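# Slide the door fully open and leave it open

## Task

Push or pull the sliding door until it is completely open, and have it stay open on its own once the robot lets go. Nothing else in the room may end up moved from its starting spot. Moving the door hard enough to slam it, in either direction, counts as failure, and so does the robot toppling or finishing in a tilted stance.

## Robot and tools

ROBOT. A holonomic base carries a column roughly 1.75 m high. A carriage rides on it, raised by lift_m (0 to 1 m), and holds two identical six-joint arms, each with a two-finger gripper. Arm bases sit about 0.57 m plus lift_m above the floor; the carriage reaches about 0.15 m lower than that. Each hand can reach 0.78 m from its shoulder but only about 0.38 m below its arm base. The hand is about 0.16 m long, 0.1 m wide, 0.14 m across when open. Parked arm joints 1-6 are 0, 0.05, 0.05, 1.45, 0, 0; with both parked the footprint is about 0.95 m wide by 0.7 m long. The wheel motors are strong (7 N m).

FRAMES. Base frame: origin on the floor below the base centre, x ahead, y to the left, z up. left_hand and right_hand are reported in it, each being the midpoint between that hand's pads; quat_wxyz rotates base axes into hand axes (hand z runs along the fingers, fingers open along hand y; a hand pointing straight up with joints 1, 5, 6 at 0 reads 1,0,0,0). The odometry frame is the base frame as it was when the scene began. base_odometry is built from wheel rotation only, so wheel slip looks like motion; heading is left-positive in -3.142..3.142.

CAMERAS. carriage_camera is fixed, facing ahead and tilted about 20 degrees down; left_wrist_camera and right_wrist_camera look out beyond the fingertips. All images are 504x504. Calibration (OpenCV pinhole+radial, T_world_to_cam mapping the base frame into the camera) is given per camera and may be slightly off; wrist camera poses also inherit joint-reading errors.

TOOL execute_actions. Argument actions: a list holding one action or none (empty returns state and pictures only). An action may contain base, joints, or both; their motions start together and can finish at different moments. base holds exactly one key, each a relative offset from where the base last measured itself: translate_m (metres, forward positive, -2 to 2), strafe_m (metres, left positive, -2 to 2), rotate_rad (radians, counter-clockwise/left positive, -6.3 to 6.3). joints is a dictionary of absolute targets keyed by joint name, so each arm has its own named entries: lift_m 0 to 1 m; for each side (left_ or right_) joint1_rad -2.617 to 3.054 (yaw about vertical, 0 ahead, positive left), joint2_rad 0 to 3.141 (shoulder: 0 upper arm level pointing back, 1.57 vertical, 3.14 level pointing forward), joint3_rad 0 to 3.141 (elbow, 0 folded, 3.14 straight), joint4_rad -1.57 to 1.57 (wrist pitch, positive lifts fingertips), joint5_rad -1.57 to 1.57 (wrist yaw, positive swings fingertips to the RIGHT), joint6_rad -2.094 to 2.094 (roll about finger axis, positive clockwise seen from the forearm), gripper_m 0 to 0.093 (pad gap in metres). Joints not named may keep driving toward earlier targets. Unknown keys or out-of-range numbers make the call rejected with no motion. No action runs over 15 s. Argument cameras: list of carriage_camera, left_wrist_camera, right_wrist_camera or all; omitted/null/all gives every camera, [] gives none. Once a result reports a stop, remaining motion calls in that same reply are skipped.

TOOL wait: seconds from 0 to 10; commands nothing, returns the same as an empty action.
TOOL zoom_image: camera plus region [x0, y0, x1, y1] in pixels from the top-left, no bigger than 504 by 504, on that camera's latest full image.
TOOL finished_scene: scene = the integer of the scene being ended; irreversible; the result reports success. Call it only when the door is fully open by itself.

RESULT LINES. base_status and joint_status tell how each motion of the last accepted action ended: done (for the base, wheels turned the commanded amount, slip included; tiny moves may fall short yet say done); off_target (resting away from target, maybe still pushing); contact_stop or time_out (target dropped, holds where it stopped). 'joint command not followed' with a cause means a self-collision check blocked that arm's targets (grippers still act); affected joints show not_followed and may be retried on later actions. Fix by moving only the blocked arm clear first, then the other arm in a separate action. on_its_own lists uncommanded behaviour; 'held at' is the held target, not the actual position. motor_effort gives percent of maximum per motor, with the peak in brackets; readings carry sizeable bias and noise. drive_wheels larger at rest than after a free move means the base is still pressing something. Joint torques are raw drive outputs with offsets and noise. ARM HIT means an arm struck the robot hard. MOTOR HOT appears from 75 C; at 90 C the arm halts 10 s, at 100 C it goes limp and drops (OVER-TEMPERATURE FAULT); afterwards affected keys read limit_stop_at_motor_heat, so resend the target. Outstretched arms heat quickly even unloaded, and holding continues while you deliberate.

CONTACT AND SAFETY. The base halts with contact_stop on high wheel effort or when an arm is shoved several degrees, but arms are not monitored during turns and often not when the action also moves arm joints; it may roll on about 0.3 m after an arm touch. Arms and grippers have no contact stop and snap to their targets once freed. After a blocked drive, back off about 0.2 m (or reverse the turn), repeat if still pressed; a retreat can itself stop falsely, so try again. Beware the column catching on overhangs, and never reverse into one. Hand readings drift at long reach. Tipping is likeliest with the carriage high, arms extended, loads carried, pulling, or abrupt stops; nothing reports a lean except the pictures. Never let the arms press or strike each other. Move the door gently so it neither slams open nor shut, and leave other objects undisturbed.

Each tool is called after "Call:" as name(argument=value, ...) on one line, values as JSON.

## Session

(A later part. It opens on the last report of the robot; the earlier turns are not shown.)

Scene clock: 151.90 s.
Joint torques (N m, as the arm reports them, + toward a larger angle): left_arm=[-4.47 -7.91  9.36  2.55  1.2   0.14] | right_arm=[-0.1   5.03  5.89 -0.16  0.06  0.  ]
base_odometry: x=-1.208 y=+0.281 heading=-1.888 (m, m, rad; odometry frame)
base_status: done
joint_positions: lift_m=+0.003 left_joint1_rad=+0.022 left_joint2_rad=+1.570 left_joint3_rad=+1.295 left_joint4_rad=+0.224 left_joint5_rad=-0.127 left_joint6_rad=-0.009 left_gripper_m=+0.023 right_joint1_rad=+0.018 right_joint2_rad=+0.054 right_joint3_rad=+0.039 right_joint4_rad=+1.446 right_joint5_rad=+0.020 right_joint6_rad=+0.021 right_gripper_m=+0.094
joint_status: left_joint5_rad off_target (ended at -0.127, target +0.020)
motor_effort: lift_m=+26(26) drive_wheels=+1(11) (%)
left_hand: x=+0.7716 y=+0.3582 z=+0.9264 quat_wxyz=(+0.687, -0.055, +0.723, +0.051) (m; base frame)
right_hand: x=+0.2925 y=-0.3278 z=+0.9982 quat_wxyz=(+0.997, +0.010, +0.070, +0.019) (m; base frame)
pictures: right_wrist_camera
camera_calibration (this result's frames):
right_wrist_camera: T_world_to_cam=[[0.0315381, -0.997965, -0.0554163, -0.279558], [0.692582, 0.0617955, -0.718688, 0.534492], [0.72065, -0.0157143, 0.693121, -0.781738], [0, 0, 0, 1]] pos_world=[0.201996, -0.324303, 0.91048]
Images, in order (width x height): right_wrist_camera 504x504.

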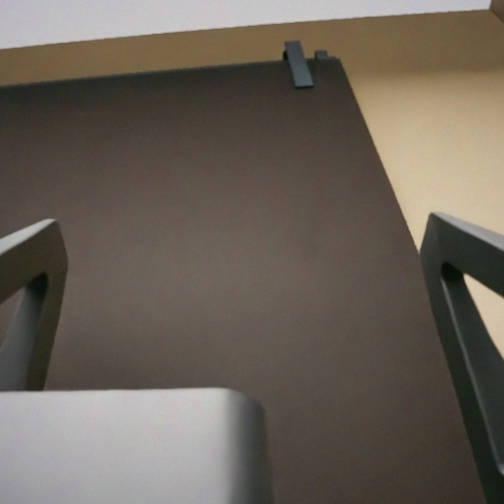

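Call:
execute_actions(actions=[{"base": {"strafe_m": -0.03}, "joints": {"left_joint5_rad": 0.0}}], cameras=["right_wrist_camera"])

Scene clock: 160.03 s.
Joint torques (N m, as the arm reports them, + toward a larger angle): left_arm=[-5.11 -7.84  9.29  2.58  1.18  0.13] | right_arm=[-0.1   5.07  5.91 -0.16  0.06  0.  ]
base_odometry: x=-1.236 y=+0.291 heading=-1.888 (m, m, rad; odometry frame)
base_status: done
joint_positions: lift_m=+0.003 left_joint1_rad=+0.029 left_joint2_rad=+1.570 left_joint3_rad=+1.295 left_joint4_rad=+0.222 left_joint5_rad=-0.144 left_joint6_rad=-0.009 left_gripper_m=+0.023 right_joint1_rad=+0.018 right_joint2_rad=+0.054 right_joint3_rad=+0.039 right_joint4_rad=+1.446 right_joint5_rad=+0.020 right_joint6_rad=+0.021 right_gripper_m=+0.094
joint_status: left_joint5_rad off_target (ended at -0.144, target +0.000)
motor_effort: lift_m=+26(26) drive_wheels=+1(10) (%)
left_hand: x=+0.7707 y=+0.3643 z=+0.9265 quat_wxyz=(+0.686, -0.063, +0.723, +0.059) (m; base frame)
right_hand: x=+0.2925 y=-0.3278 z=+0.9982 quat_wxyz=(+0.997, +0.010, +0.070, +0.019) (m; base frame)
pictures: right_wrist_camera
camera_calibration (this result's frames):
right_wrist_camera: T_world_to_cam=[[0.0315381, -0.997965, -0.0554163, -0.279558], [0.692582, 0.0617955, -0.718688, 0.534492], [0.72065, -0.0157143, 0.693121, -0.781738], [0, 0, 0, 1]] pos_world=[0.201996, -0.324303, 0.91048]
Images, in order (width x height): right_wrist_camera 504x504.

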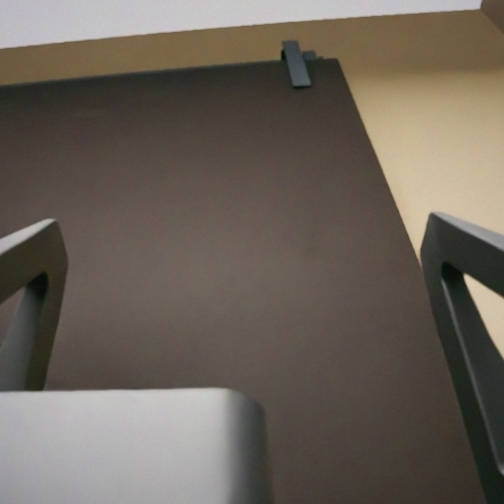

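The hanger is now against the stop, so I'll release the handle and back away.

Call:
execute_actions(actions=[{"joints": {"left_gripper_m": 0.093}}], cameras=[])

Call:
execute_actions(actions=[{"base": {"translate_m": -0.2}}])

Scene clock: 163.97 s.
Joint torques (N m, as the arm reports them, + toward a larger angle): left_arm=[-1.52 -7.93  9.31  2.48  0.27  0.08] | right_arm=[-0.1   5.08  5.88 -0.16  0.06  0.  ]
base_odometry: x=-1.236 y=+0.291 heading=-1.889 (m, m, rad; odometry frame)
base_status: not commanded
joint_positions: lift_m=+0.003 left_joint1_rad=-0.008 left_joint2_rad=+1.570 left_joint3_rad=+1.295 left_joint4_rad=+0.236 left_joint5_rad=-0.040 left_joint6_rad=-0.004 left_gripper_m=+0.093 right_joint1_rad=+0.018 right_joint2_rad=+0.054 right_joint3_rad=+0.039 right_joint4_rad=+1.446 right_joint5_rad=+0.020 right_joint6_rad=+0.021 right_gripper_m=+0.094
joint_status: all done
on_its_own: left_joint5_rad moved +0.103 toward your old target +0.000
motor_effort: lift_m=+26(26) drive_wheels=+1(2) (%)
left_hand: x=+0.7734 y=+0.3279 z=+0.9296 quat_wxyz=(+0.693, -0.013, +0.721, +0.010) (m; base frame)
right_hand: x=+0.2925 y=-0.3278 z=+0.9982 quat_wxyz=(+0.997, +0.010, +0.070, +0.019) (m; base frame)
pictures: none
No camera images: the call's "cameras" was empty. Leave "cameras" out to get every camera's image.

Scene clock: 166.03 s.
Joint torques (N m, as the arm reports them, + toward a larger angle): left_arm=[-1.65 -8.03  9.47  2.26  0.    0.05] | right_arm=[-0.1   5.06  5.94 -0.15  0.05  0.  ]
base_odometry: x=-1.174 y=+0.481 heading=-1.889 (m, m, rad; odometry frame)
base_status: done
joint_positions: lift_m=+0.003 left_joint1_rad=-0.008 left_joint2_rad=+1.570 left_joint3_rad=+1.295 left_joint4_rad=+0.253 left_joint5_rad=-0.010 left_joint6_rad=-0.002 left_gripper_m=+0.093 right_joint1_rad=+0.018 right_joint2_rad=+0.054 right_joint3_rad=+0.039 right_joint4_rad=+1.446 right_joint5_rad=+0.020 right_joint6_rad=+0.021 right_gripper_m=+0.094
joint_status: not commanded
on_its_own: left_joint5_rad moved +0.031 to your old target +0.000
motor_effort: lift_m=+26(26) drive_wheels=-2(11) (%)
left_hand: x=+0.7736 y=+0.3227 z=+0.9340 quat_wxyz=(+0.699, -0.001, +0.715, +0.000) (m; base frame)
right_hand: x=+0.2925 y=-0.3278 z=+0.9982 quat_wxyz=(+0.997, +0.010, +0.070, +0.019) (m; base frame)
pictures: carriage_camera, left_wrist_camera, right_wrist_camera
camera_calibration (this result's frames):
carriage_camera: T_world_to_cam=[[-0.0480079, -0.998829, 0.00591163, 0.00284369], [-0.310664, 0.00930637, -0.950474, 0.997404], [0.949307, -0.0474668, -0.310747, 0.12237], [0, 0, 0, 1]] pos_world=[0.193827, -0.000633349, 0.986016]
left_wrist_camera: T_world_to_cam=[[-0.0127818, -0.999918, -0.000634794, 0.335352], [-0.632937, 0.00858223, -0.774155, 1.21647], [0.774098, -0.00949334, -0.632995, 0.112671], [0, 0, 0, 1]] pos_world=[0.687016, 0.325954, 1.01327]
right_wrist_camera: T_world_to_cam=[[0.0315381, -0.997965, -0.0554163, -0.279558], [0.692582, 0.0617955, -0.718688, 0.534492], [0.72065, -0.0157143, 0.693121, -0.781738], [0, 0, 0, 1]] pos_world=[0.201996, -0.324303, 0.91048]
Images, in order (width x height): carriage_camera 504x504, left_wrist_camera 504x504, right_wrist_camera 504x504.

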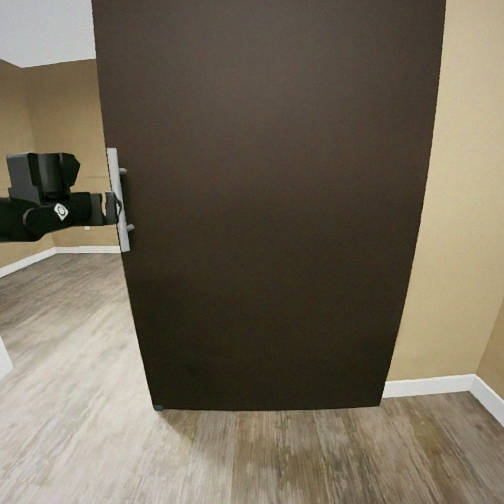

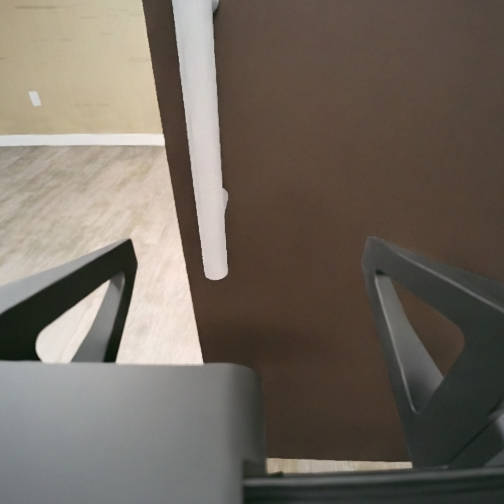

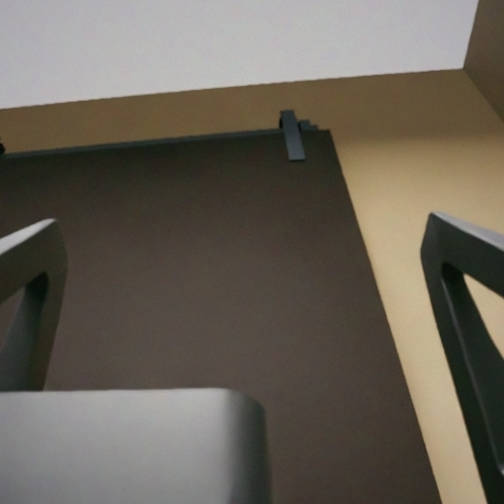

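Call:
finished_scene(scene=2)

The scene is finished: the task was done.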